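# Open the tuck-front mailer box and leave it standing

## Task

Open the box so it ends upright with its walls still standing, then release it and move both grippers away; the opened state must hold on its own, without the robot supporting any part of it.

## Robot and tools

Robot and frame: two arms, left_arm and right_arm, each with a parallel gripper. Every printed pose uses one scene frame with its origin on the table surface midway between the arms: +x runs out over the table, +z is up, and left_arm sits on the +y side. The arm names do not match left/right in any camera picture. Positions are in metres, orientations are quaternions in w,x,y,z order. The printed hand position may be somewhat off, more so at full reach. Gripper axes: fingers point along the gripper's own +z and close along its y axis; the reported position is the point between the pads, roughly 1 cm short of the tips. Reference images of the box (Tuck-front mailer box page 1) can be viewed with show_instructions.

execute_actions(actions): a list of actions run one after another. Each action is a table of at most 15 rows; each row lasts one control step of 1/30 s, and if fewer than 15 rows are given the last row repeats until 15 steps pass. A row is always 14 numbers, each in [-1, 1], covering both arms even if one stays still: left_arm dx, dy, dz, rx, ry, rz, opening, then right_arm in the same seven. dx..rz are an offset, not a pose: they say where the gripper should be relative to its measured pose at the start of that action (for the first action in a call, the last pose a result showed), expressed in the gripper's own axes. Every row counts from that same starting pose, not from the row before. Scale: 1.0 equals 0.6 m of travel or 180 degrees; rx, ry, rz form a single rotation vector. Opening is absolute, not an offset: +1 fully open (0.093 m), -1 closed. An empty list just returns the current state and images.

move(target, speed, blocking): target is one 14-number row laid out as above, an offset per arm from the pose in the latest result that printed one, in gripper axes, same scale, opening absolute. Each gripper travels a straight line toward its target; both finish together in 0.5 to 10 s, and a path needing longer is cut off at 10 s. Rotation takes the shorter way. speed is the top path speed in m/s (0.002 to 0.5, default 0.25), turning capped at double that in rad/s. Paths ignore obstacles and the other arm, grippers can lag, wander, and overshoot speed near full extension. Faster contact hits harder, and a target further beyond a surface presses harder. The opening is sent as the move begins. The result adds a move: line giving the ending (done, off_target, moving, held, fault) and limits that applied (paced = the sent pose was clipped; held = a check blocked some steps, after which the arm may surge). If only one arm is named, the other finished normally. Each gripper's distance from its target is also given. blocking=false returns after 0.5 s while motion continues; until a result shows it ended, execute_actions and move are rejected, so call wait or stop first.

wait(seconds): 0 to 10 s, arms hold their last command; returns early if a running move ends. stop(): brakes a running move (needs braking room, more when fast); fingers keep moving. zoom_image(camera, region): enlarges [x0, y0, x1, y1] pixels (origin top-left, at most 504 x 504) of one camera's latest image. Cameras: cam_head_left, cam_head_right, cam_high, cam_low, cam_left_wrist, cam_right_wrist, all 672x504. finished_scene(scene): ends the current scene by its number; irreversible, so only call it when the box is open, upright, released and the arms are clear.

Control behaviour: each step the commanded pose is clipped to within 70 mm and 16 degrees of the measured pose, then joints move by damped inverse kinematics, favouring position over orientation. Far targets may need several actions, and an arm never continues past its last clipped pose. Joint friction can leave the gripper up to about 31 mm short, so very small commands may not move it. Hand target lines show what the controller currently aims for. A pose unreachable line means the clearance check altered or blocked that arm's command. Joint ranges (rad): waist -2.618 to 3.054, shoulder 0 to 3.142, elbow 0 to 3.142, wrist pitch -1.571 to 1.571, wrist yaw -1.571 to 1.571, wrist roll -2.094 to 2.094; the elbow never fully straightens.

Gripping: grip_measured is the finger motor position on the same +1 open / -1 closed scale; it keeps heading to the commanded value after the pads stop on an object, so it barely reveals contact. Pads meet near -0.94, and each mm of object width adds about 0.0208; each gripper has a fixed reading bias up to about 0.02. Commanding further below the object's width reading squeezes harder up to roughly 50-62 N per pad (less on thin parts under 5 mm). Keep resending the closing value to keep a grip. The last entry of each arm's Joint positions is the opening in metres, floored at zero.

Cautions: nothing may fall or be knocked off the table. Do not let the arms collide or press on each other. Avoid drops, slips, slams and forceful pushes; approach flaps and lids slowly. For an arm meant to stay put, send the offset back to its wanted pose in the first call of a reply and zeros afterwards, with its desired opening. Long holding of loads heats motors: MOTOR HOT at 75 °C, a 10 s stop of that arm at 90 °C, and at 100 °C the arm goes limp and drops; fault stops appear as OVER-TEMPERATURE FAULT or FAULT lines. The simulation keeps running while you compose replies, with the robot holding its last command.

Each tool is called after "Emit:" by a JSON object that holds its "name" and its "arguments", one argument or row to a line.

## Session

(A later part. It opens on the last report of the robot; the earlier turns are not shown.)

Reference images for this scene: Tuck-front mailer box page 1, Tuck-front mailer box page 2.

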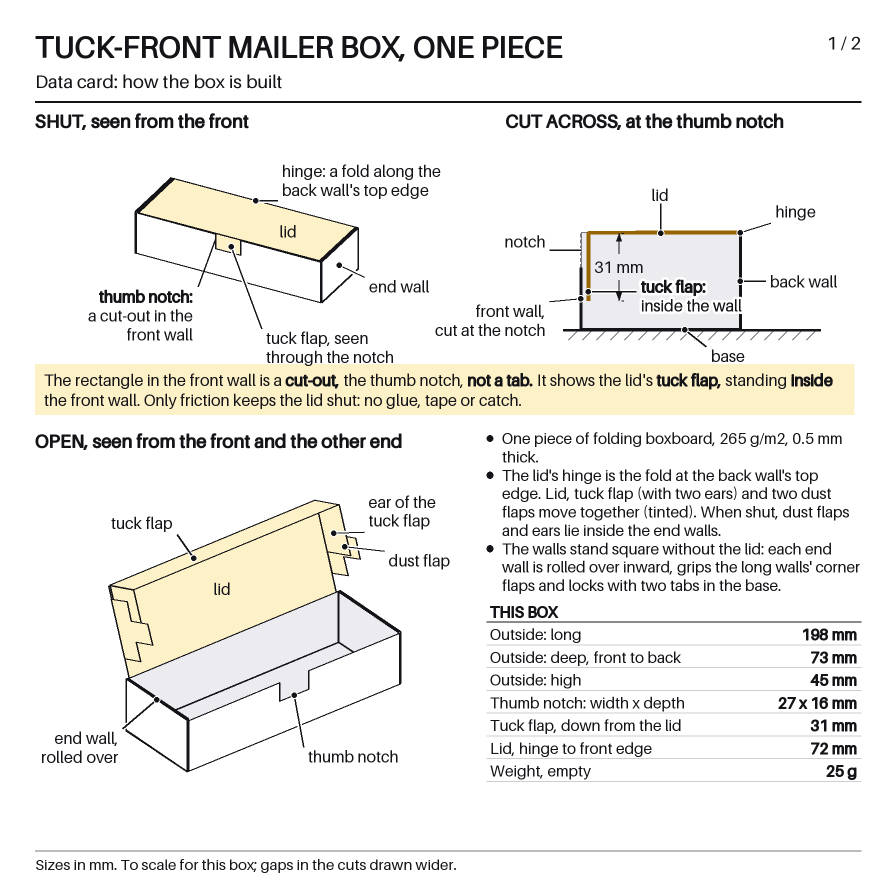

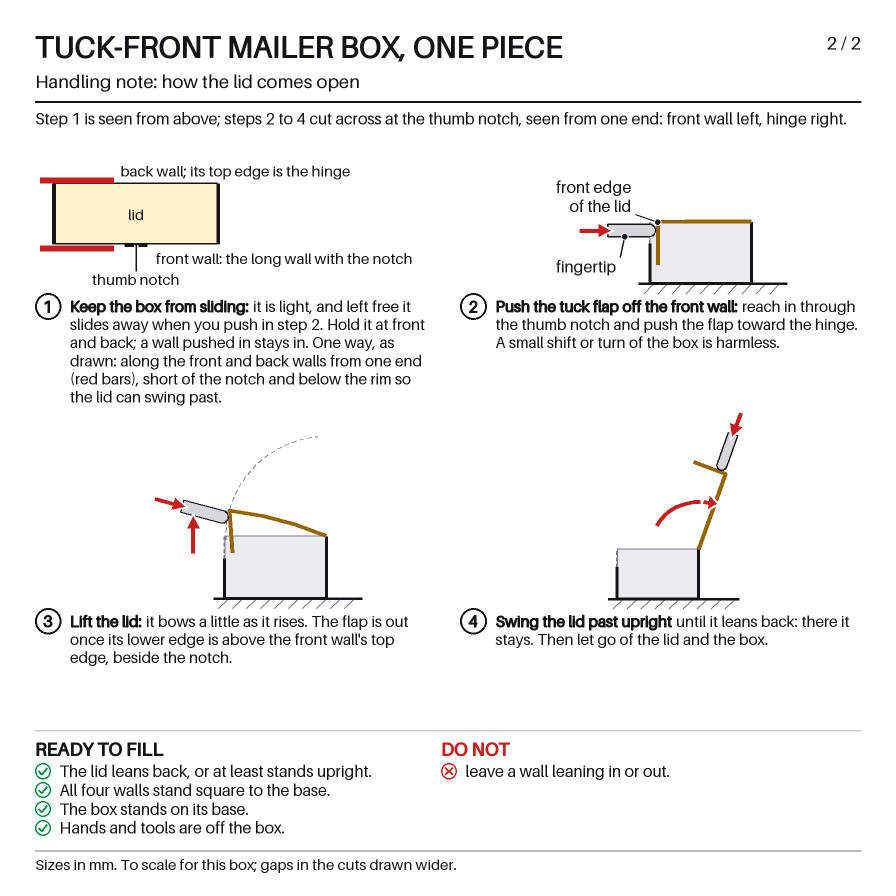

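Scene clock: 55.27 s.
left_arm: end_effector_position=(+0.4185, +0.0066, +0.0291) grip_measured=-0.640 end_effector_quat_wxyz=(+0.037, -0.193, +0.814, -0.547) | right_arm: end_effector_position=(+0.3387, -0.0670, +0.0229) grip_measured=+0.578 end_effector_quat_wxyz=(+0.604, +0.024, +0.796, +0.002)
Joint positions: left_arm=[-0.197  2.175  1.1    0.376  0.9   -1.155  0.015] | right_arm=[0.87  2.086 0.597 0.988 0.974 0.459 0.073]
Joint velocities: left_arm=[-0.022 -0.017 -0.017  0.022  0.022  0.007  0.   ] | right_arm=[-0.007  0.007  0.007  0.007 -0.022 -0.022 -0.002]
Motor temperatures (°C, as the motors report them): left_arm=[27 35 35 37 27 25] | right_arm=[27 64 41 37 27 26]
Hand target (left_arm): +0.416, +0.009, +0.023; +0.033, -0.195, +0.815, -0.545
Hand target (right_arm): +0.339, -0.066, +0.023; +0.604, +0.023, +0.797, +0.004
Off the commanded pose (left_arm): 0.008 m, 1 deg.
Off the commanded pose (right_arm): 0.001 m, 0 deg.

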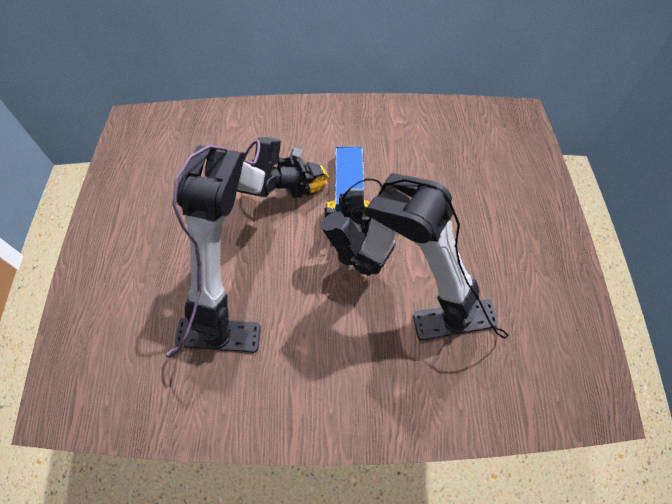

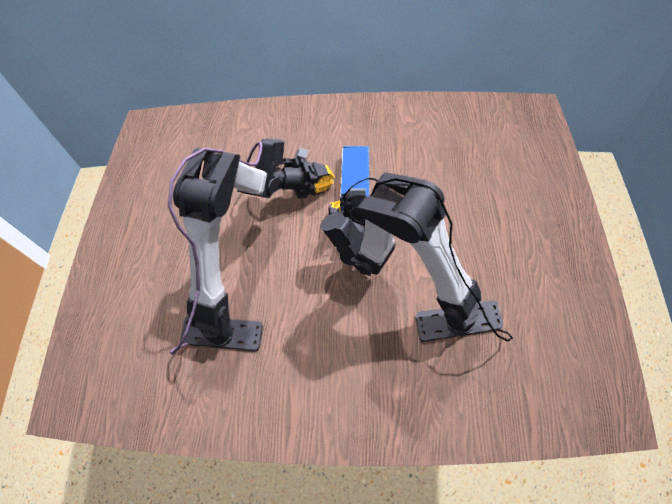

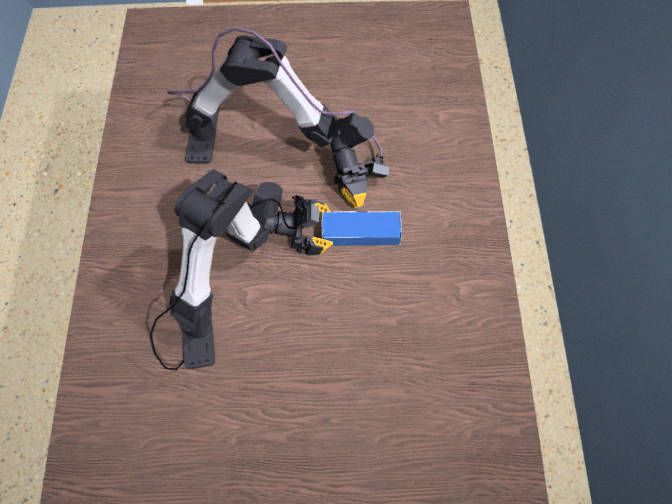

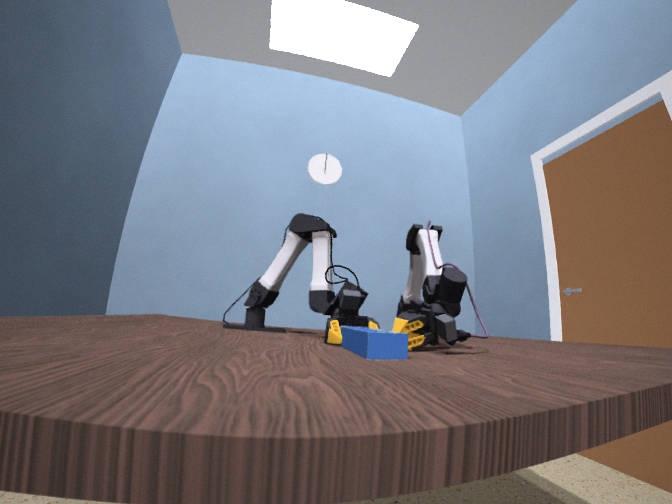

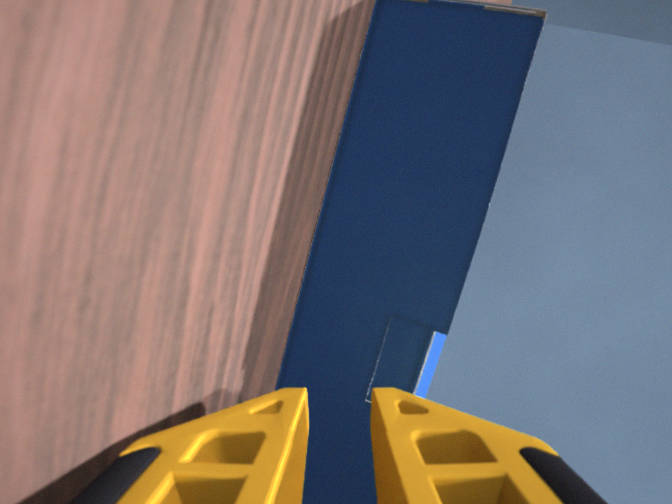

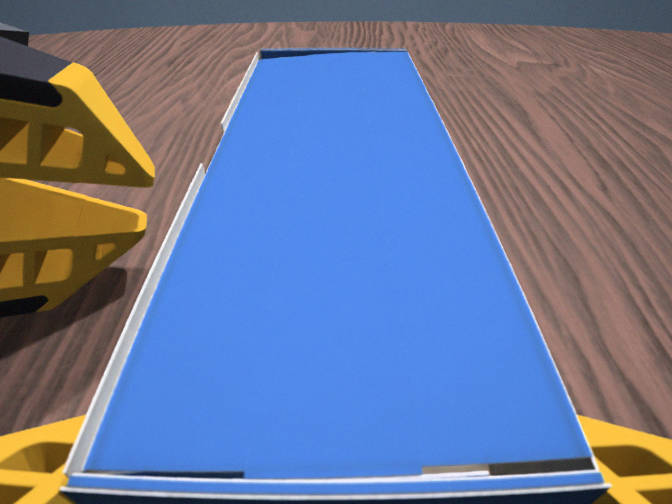

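Emit:
{"name": "execute_actions", "arguments": {
  "actions": [
    [[0,-0.02,0.04,0,0,0,-0.64,0,0,0,0,0,0,0.575]],
    [[0,0,0,0,0,0,-0.64,0,0,0,0,0,0,0.575]]
  ]
}}

Scene clock: 58.80 s.
left_arm: end_effector_position=(+0.4222, -0.0151, +0.0348) grip_measured=-0.640 end_effector_quat_wxyz=(+0.036, -0.190, +0.815, -0.547) | right_arm: end_effector_position=(+0.3387, -0.0678, +0.0232) grip_measured=+0.578 end_effector_quat_wxyz=(+0.605, +0.025, +0.796, +0.000)
Joint positions: left_arm=[-0.245  2.186  1.143  0.381  0.865 -1.197  0.015] | right_arm=[0.87  2.086 0.597 0.987 0.979 0.459 0.073]
Joint velocities: left_arm=[ 0.002 -0.017  0.002 -0.022 -0.022 -0.11   0.   ] | right_arm=[-0.022 -0.022 -0.002 -0.022 -0.007 -0.051  0.   ]
Motor temperatures (°C, as the motors report them): left_arm=[27 35 35 38 27 25] | right_arm=[27 64 41 37 27 26]
Hand target (left_arm): +0.422, -0.015, +0.035; +0.036, -0.190, +0.815, -0.547
Hand target (right_arm): +0.339, -0.068, +0.023; +0.605, +0.025, +0.796, +0.000
Off the commanded pose (left_arm): 0.000 m, 0 deg.
Off the commanded pose (right_arm): 0.000 m, 0 deg.

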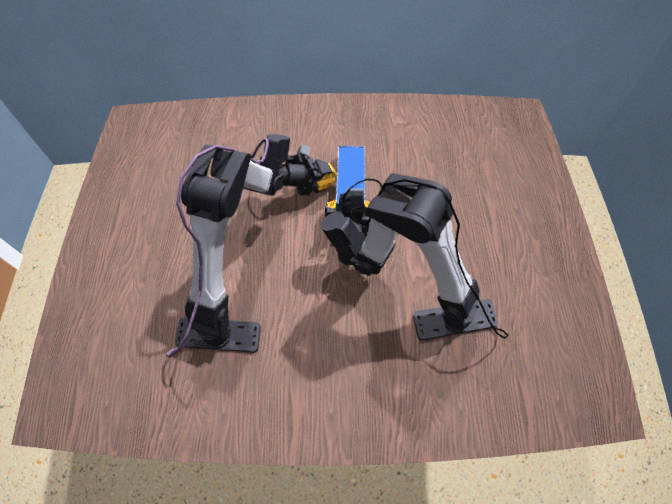

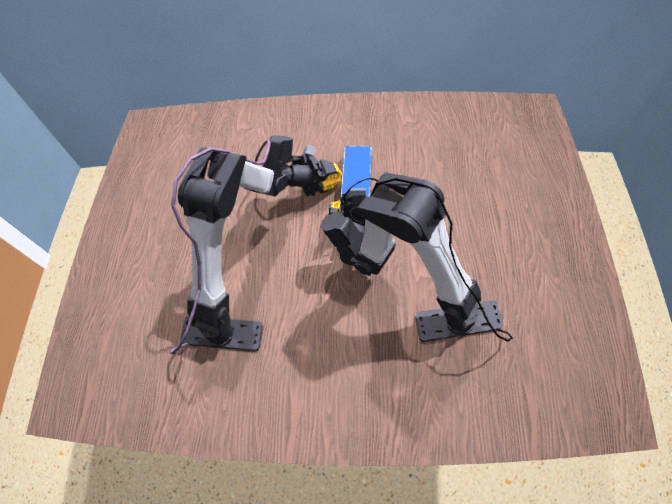

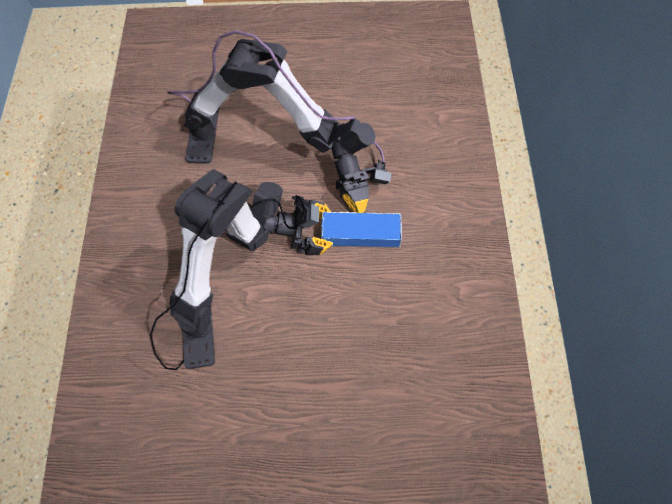

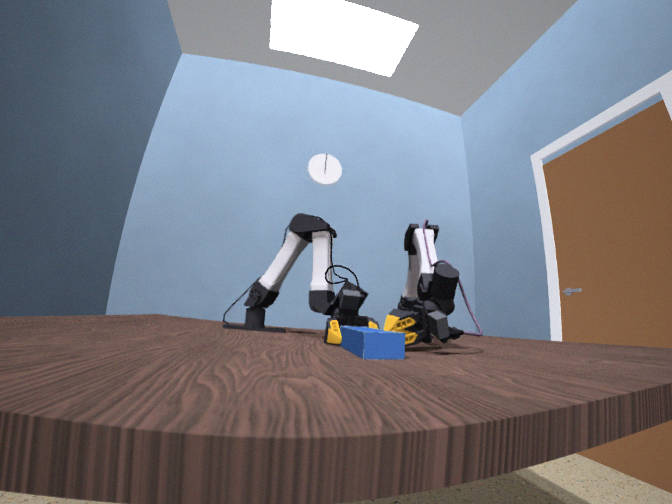

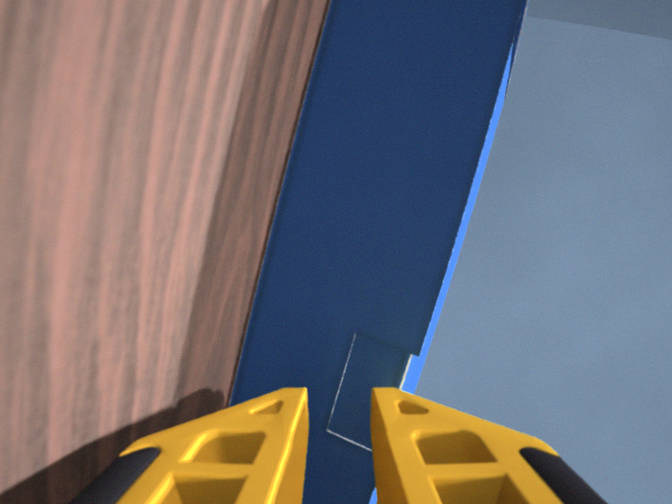

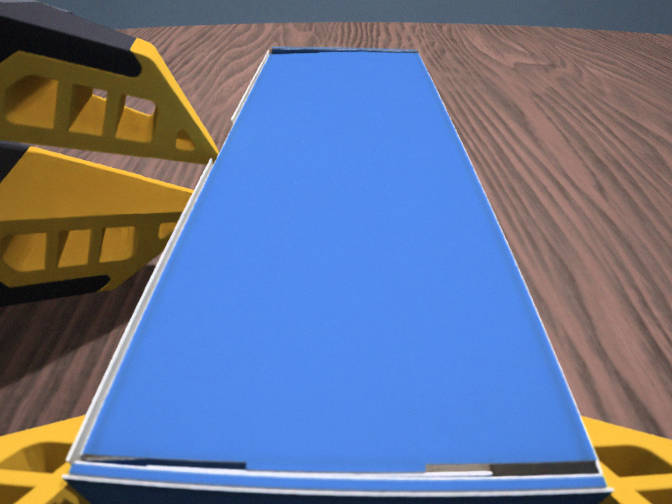

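Emit:
{"name": "execute_actions", "arguments": {
  "actions": [
    [[-0.015,0.022,0,0,0,0,-0.72,0,0,0,0,0,0,0.575]],
    [[0,0,0,0,0,0,-0.72,0,0,0,0,0,0,0.575]]
  ]
}}

Scene clock: 64.27 s.
left_arm: end_effector_position=(+0.4232, -0.0104, +0.0254) grip_measured=-0.718 end_effector_quat_wxyz=(+0.034, -0.191, +0.815, -0.545) | right_arm: end_effector_position=(+0.3387, -0.0678, +0.0232) grip_measured=+0.578 end_effector_quat_wxyz=(+0.605, +0.025, +0.796, +0.000)
Joint positions: left_arm=[-0.234  2.21   1.143  0.39   0.874 -1.185  0.011] | right_arm=[0.87  2.086 0.597 0.987 0.979 0.459 0.073]
Joint velocities: left_arm=[-0.002  0.017 -0.027  0.022  0.066  0.066 -0.   ] | right_arm=[ 0.002 -0.002 -0.012  0.022 -0.007 -0.037  0.   ]
Motor temperatures (°C, as the motors report them): left_arm=[27 36 35 38 27 25] | right_arm=[27 64 41 38 27 26]
Hand target (left_arm): +0.423, -0.010, +0.025; +0.034, -0.191, +0.815, -0.545
Hand target (right_arm): +0.339, -0.068, +0.023; +0.605, +0.025, +0.796, +0.000
Off the commanded pose (left_arm): 0.000 m, 0 deg.
Off the commanded pose (right_arm): 0.000 m, 0 deg.

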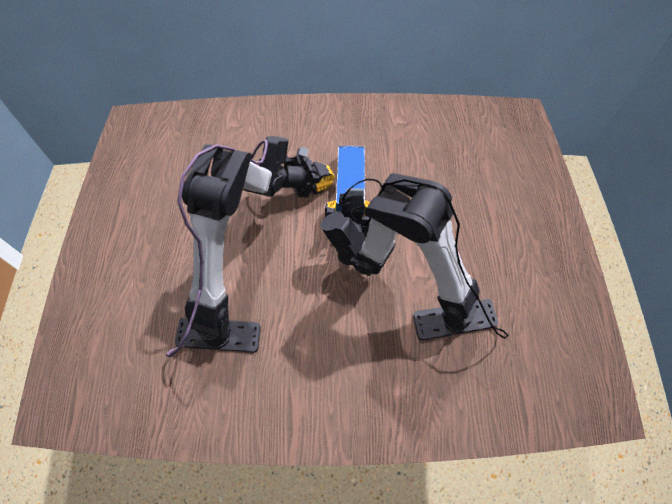

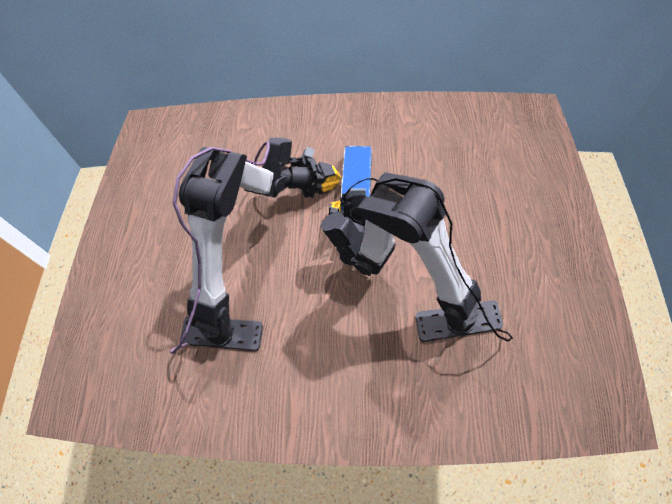

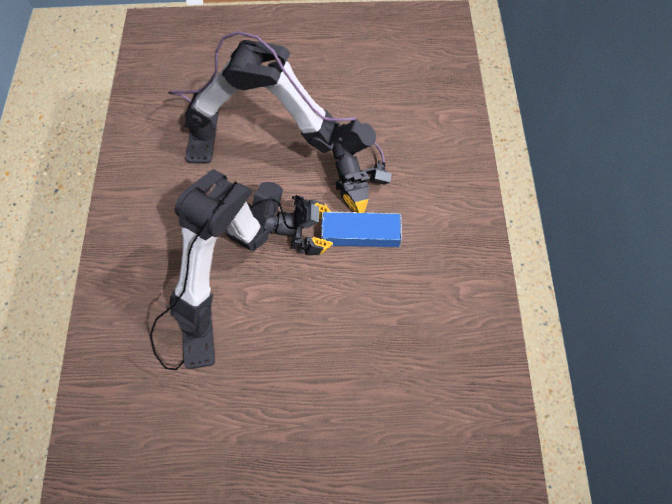

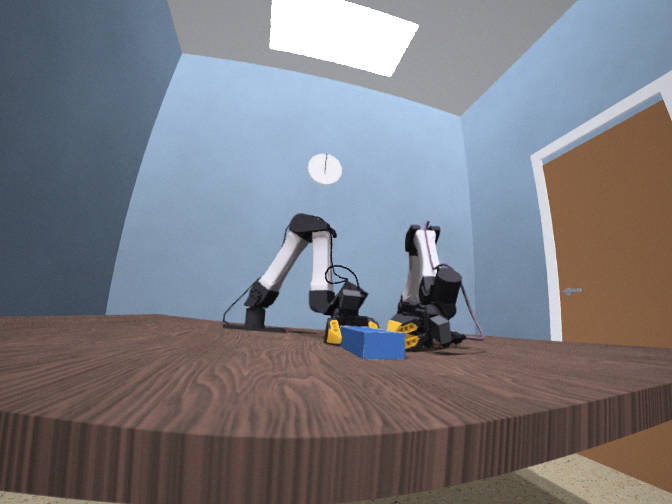

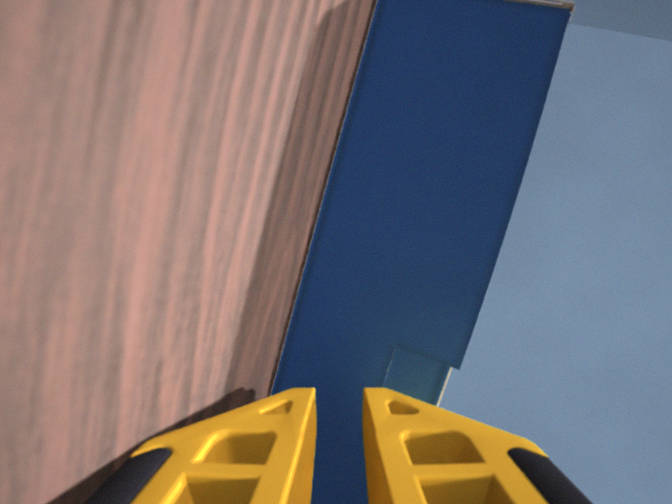

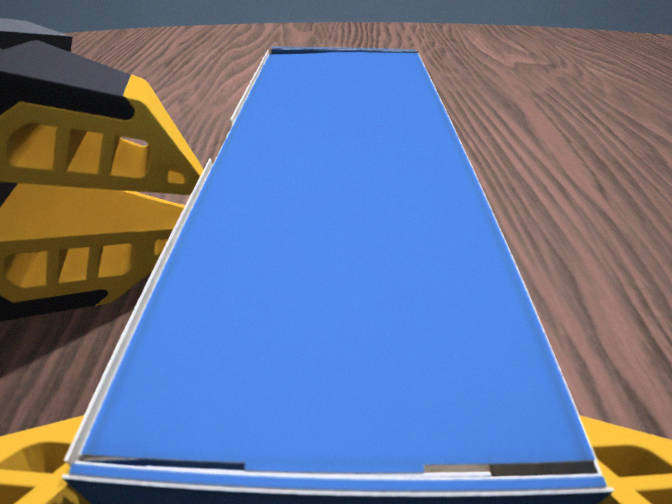

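Emit:
{"name": "execute_actions", "arguments": {
  "actions": [
    [[0,0,0,0,0,0,-0.58,0,0,0,0,0,0,0.575]],
    [[0,0,0,0,0,0,-0.58,0.01,0.032,0.003,-0.03,0,-0.015,0.575]],
    [[0,0,0,0,0,0,-0.58,0.01,0.02,0.003,-0.02,0,0,0.575]]
  ]
}}

Scene clock: 67.87 s.
left_arm: end_effector_position=(+0.4242, -0.0108, +0.0271) grip_measured=-0.582 end_effector_quat_wxyz=(+0.038, -0.188, +0.814, -0.548) | right_arm: end_effector_position=(+0.3417, -0.0615, +0.0256) grip_measured=+0.578 end_effector_quat_wxyz=(+0.621, +0.011, +0.784, +0.006)
Joint positions: left_arm=[-0.234  2.21   1.143  0.401  0.875 -1.185  0.017] | right_arm=[0.87  2.134 0.597 1.122 0.97  0.373 0.073]
Joint velocities: left_arm=[ 0.007 -0.002 -0.007 -0.037  0.037 -0.051 -0.001] | right_arm=[ 0.027  0.007 -0.002 -0.11  -0.051  0.022 -0.001]
Motor temperatures (°C, as the motors report them): left_arm=[27 37 36 39 27 25] | right_arm=[27 64 41 38 27 26]
Hand target (left_arm): +0.424, -0.011, +0.027; +0.038, -0.188, +0.814, -0.548
Hand target (right_arm): +0.340, -0.051, +0.018; +0.612, -0.009, +0.790, +0.029
Off the commanded pose (left_arm): 0.000 m, 0 deg.
Off the commanded pose (right_arm): 0.014 m, 4 deg.

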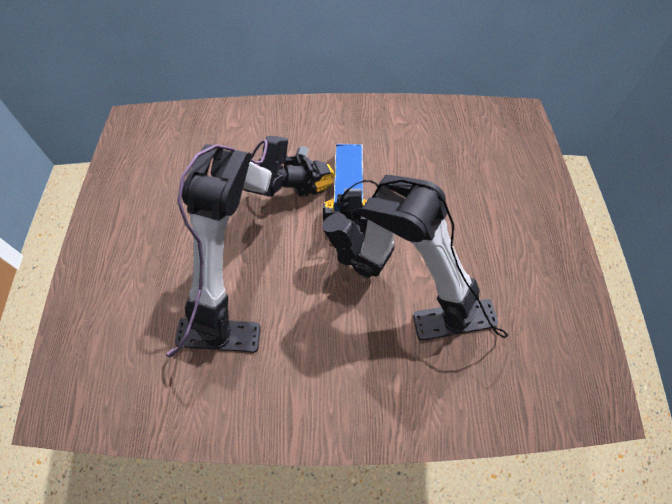

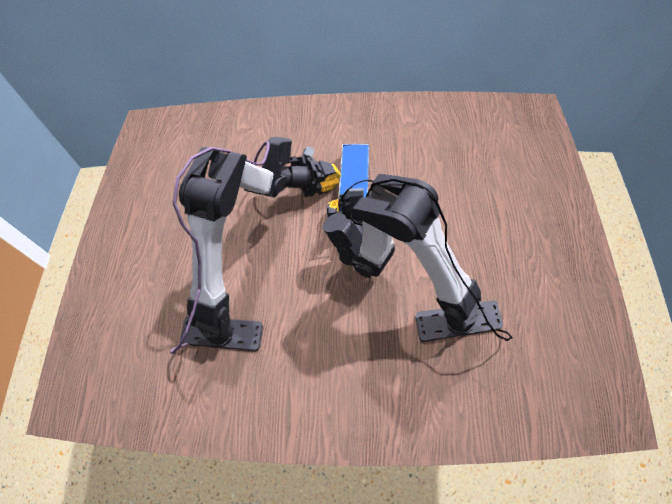

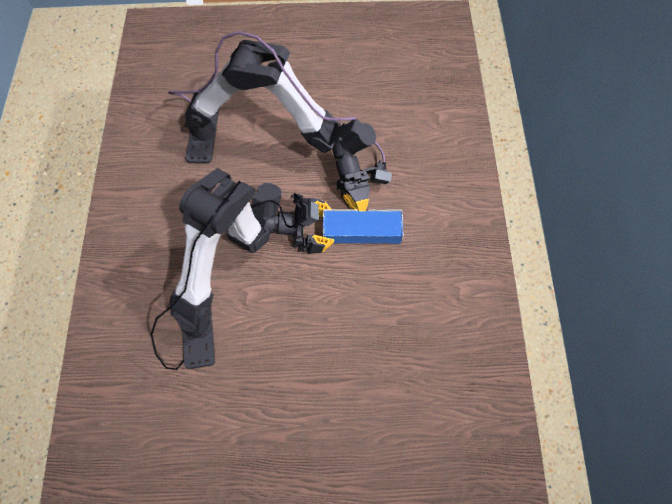

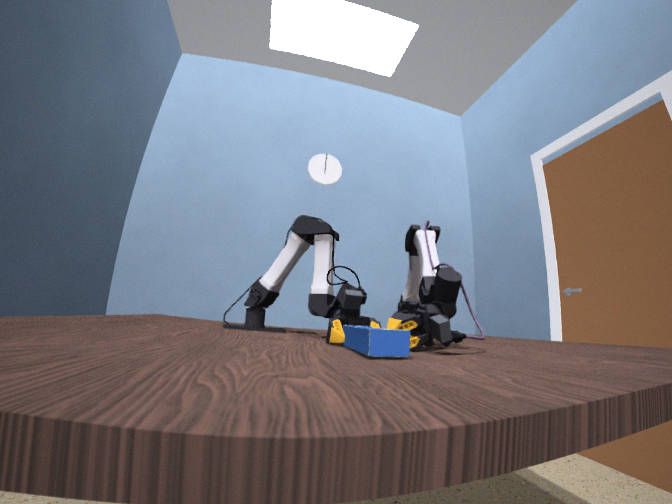

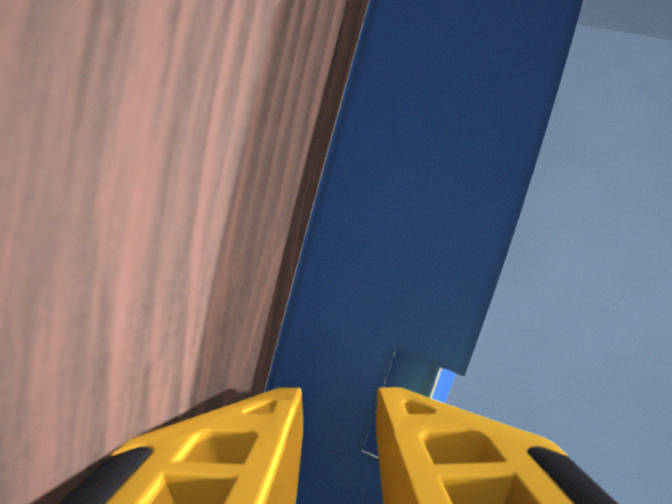

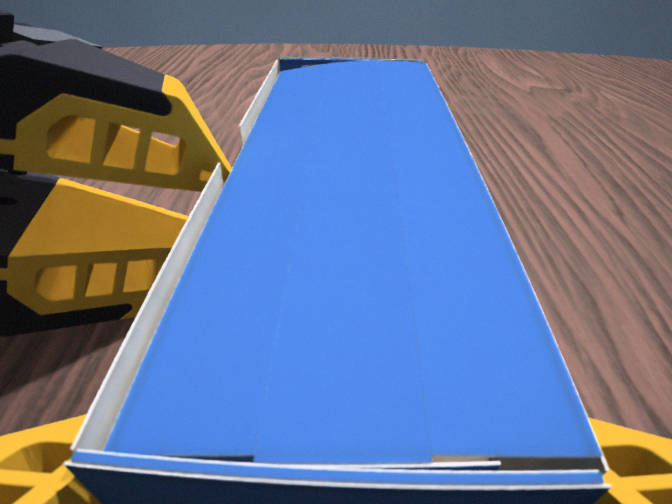

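Tip is in the notch. Jack.

Emit:
{"name": "execute_actions", "arguments": {
  "actions": [
    [[0,0.006,0.006,0,0,0,-0.55,0.012,0.018,0,-0.015,0.02,0,0.575],[0,0.006,0.006,0,0,0,-0.52,0.012,0.018,0,-0.015,0.02,0,0.575],[0,0.006,0.006,0,0,0,-0.49,0.012,0.018,0,-0.015,0.02,0,0.575],[0,0.006,0.006,0,0,0,-0.46,0.012,0.018,0,-0.015,0.02,0,0.575],[0,0.006,0.006,0,0,0,-0.43,0.012,0.018,0,-0.015,0.02,0,0.575],[0,0.006,0.006,0,0,0,-0.40,0.012,0.018,0,-0.015,0.02,0,0.575],[0,0.006,0.006,0,0,0,-0.37,0.012,0.018,0,-0.015,0.02,0,0.575],[0,0.006,0.006,0,0,0,-0.34,0.012,0.018,0,-0.015,0.02,0,0.575],[0,0.006,0.006,0,0,0,-0.31,0.012,0.018,0,-0.015,0.02,0,0.575],[0,0.006,0.006,0,0,0,-0.28,0.012,0.018,0,-0.015,0.02,0,0.575],[0,0.006,0.006,0,0,0,-0.25,0.012,0.018,0,-0.015,0.02,0,0.575],[0,0.006,0.006,0,0,0,-0.22,0.012,0.018,0,-0.015,0.02,0,0.575]]
  ]
}}

Scene clock: 73.03 s.
left_arm: end_effector_position=(+0.4245, -0.0130, +0.0346) grip_measured=-0.223 end_effector_quat_wxyz=(+0.041, -0.172, +0.808, -0.563) | right_arm: end_effector_position=(+0.3401, -0.0634, +0.0238) grip_measured=+0.578 end_effector_quat_wxyz=(+0.611, +0.015, +0.791, +0.006)
Joint positions: left_arm=[-0.231  2.21   1.143  0.437  0.907 -1.186  0.034] | right_arm=[0.87  2.108 0.597 1.051 0.966 0.417 0.073]
Joint velocities: left_arm=[-0.012 -0.012 -0.017 -0.022  0.007 -0.007 -0.001] | right_arm=[ 0.007 -0.007 -0.017 -0.051 -0.066  0.022 -0.001]
Motor temperatures (°C, as the motors report them): left_arm=[27 38 36 39 27 25] | right_arm=[27 63 40 38 27 26]
Hand target (left_arm): +0.424, -0.013, +0.023; +0.038, -0.187, +0.814, -0.548
Hand target (right_arm): +0.339, -0.051, +0.019; +0.597, -0.003, +0.802, +0.025
Off the commanded pose (left_arm): 0.012 m, 3 deg.
Off the commanded pose (right_arm): 0.014 m, 4 deg.

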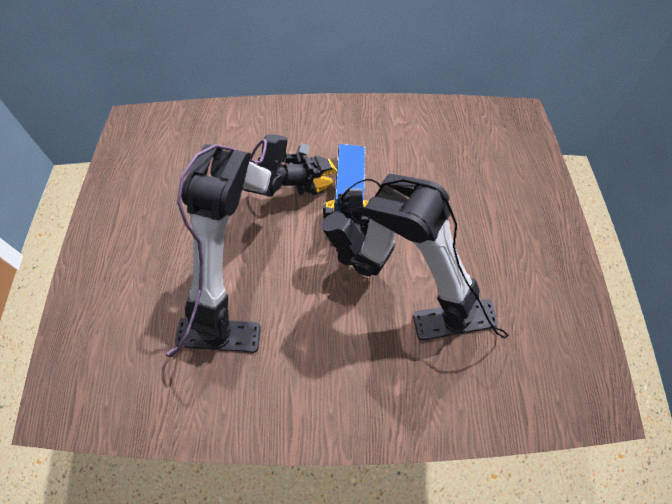

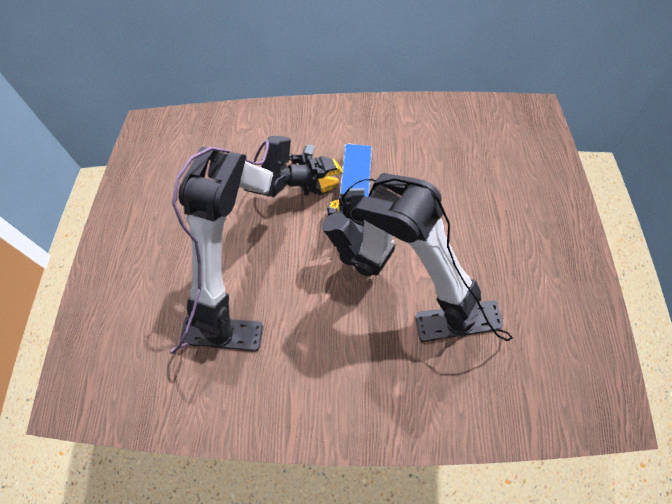

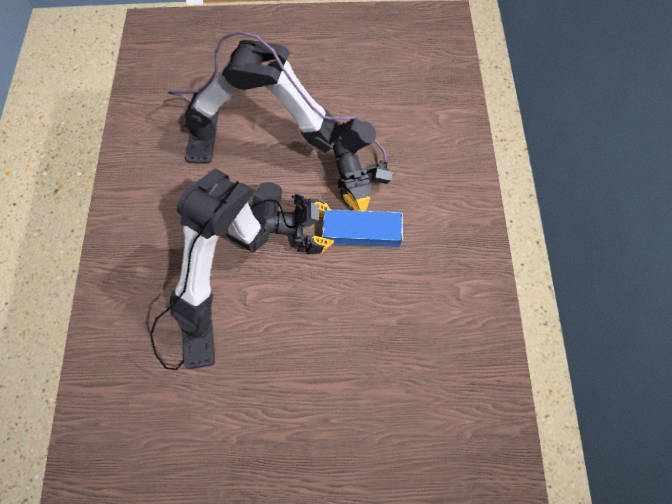

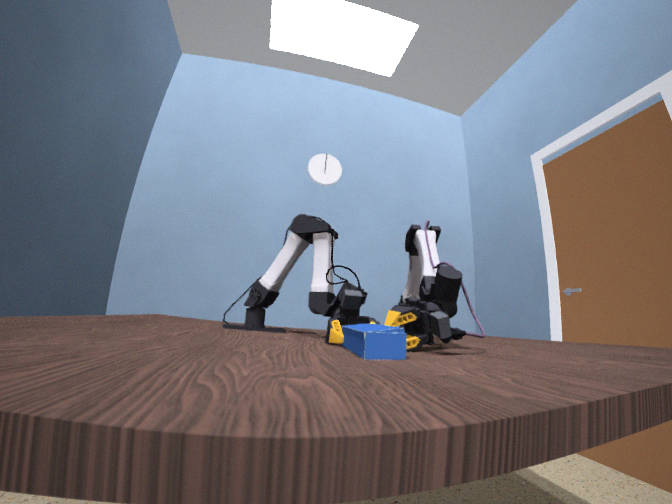

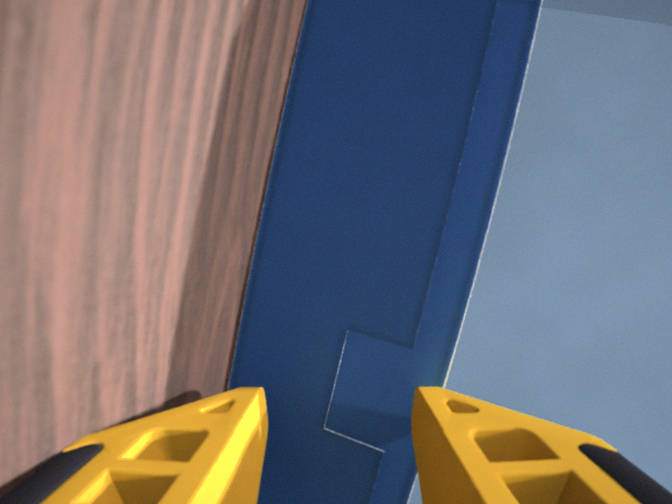

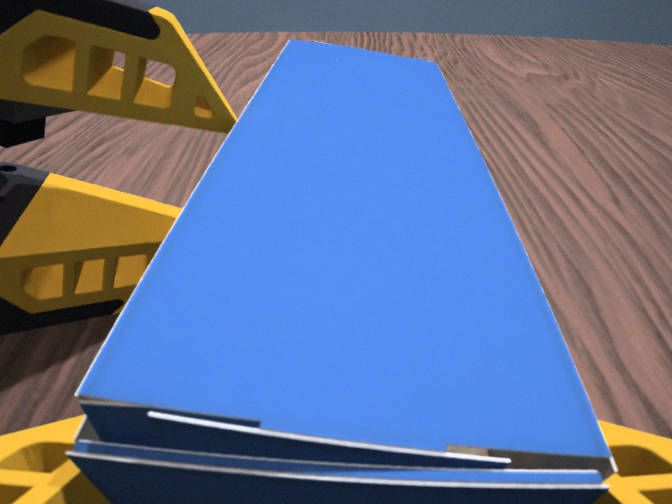

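Emit:
{"name": "execute_actions", "arguments": {
  "actions": [
    [[0,0.012,0,0,0,0,-0.22,0,-0.016,0,0.015,0,0,0.575]],
    [[0,0.012,0,0,0,0,-0.56,0,0,0,0,0,0,0.575]],
    [[0,0,0,0,0,0,-0.56,0.01,0.035,0,-0.03,0,-0.015,0.575]],
    [[0,0,0,0,0,0,-0.56,0.01,0.02,0,-0.02,0,0,0.575]]
  ]
}}

Scene clock: 77.43 s.
left_arm: end_effector_position=(+0.4273, -0.0133, +0.0389) grip_measured=-0.558 end_effector_quat_wxyz=(+0.050, -0.164, +0.804, -0.569) | right_arm: end_effector_position=(+0.3425, -0.0595, +0.0263) grip_measured=+0.578 end_effector_quat_wxyz=(+0.627, +0.005, +0.779, +0.008)
Joint positions: left_arm=[-0.229  2.21   1.143  0.464  0.91  -1.186  0.018] | right_arm=[0.87  2.151 0.597 1.168 0.965 0.341 0.073]
Joint velocities: left_arm=[-0.017 -0.007  0.002 -0.051 -0.007 -0.066 -0.   ] | right_arm=[-0.022 -0.012 -0.002 -0.11  -0.037 -0.007  0.   ]
Motor temperatures (°C, as the motors report them): left_arm=[27 38 36 39 27 25] | right_arm=[27 63 40 38 27 26]
Hand target (left_arm): +0.427, -0.013, +0.039; +0.048, -0.164, +0.804, -0.569
Hand target (right_arm): +0.340, -0.049, +0.020; +0.620, -0.014, +0.784, +0.029
Off the commanded pose (left_arm): 0.001 m, 0 deg.
Off the commanded pose (right_arm): 0.013 m, 3 deg.

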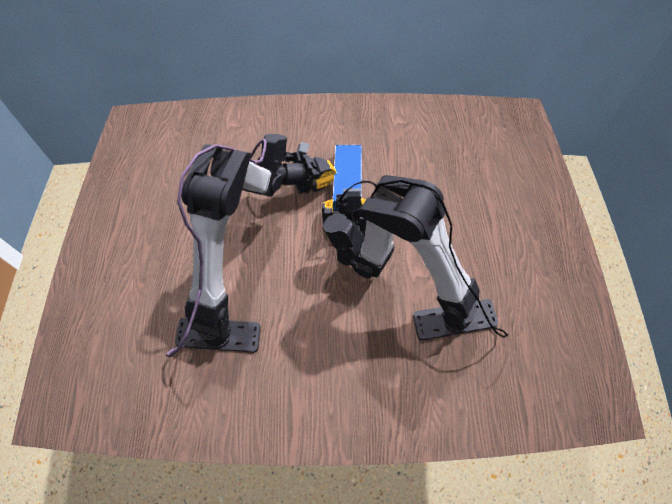

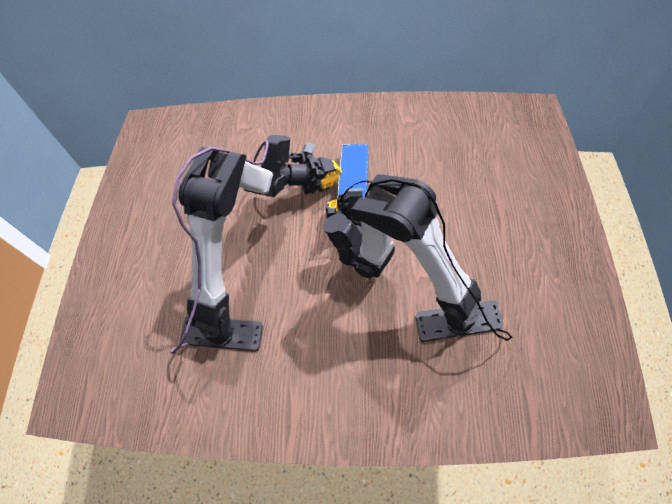

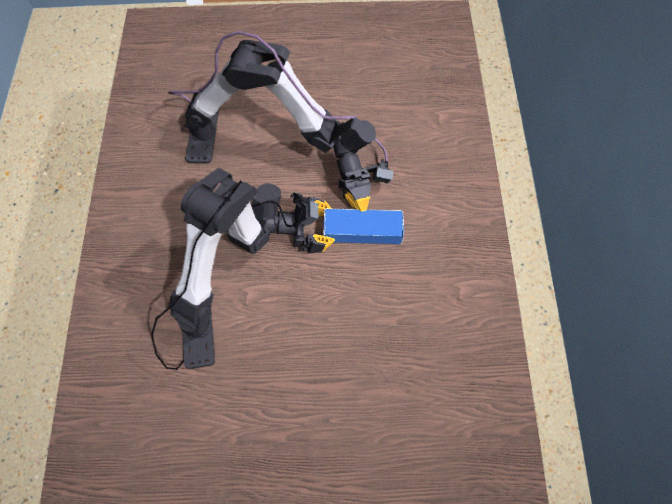

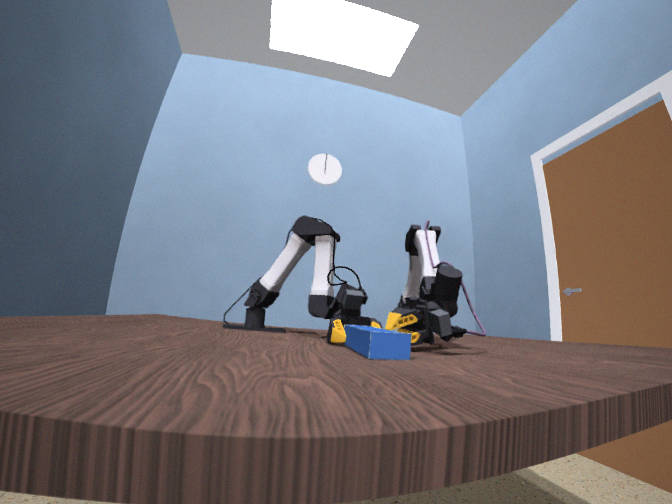

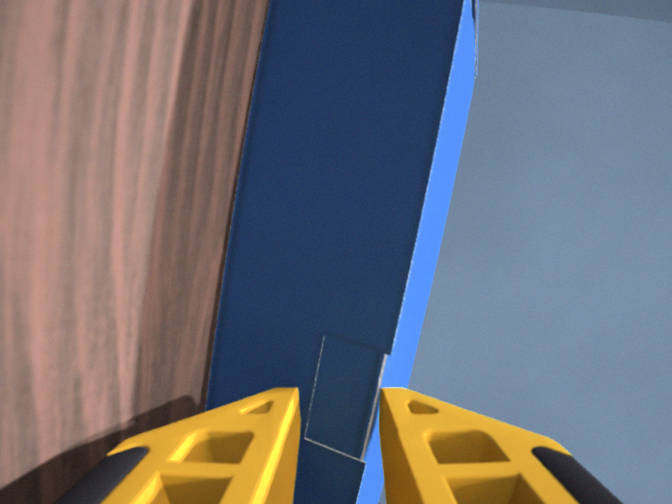

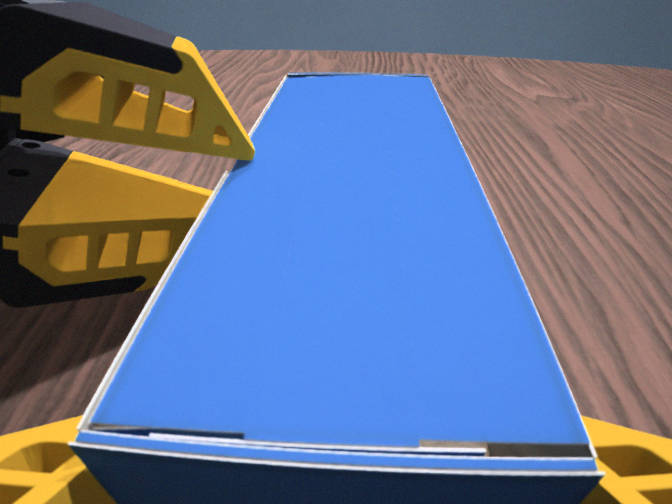

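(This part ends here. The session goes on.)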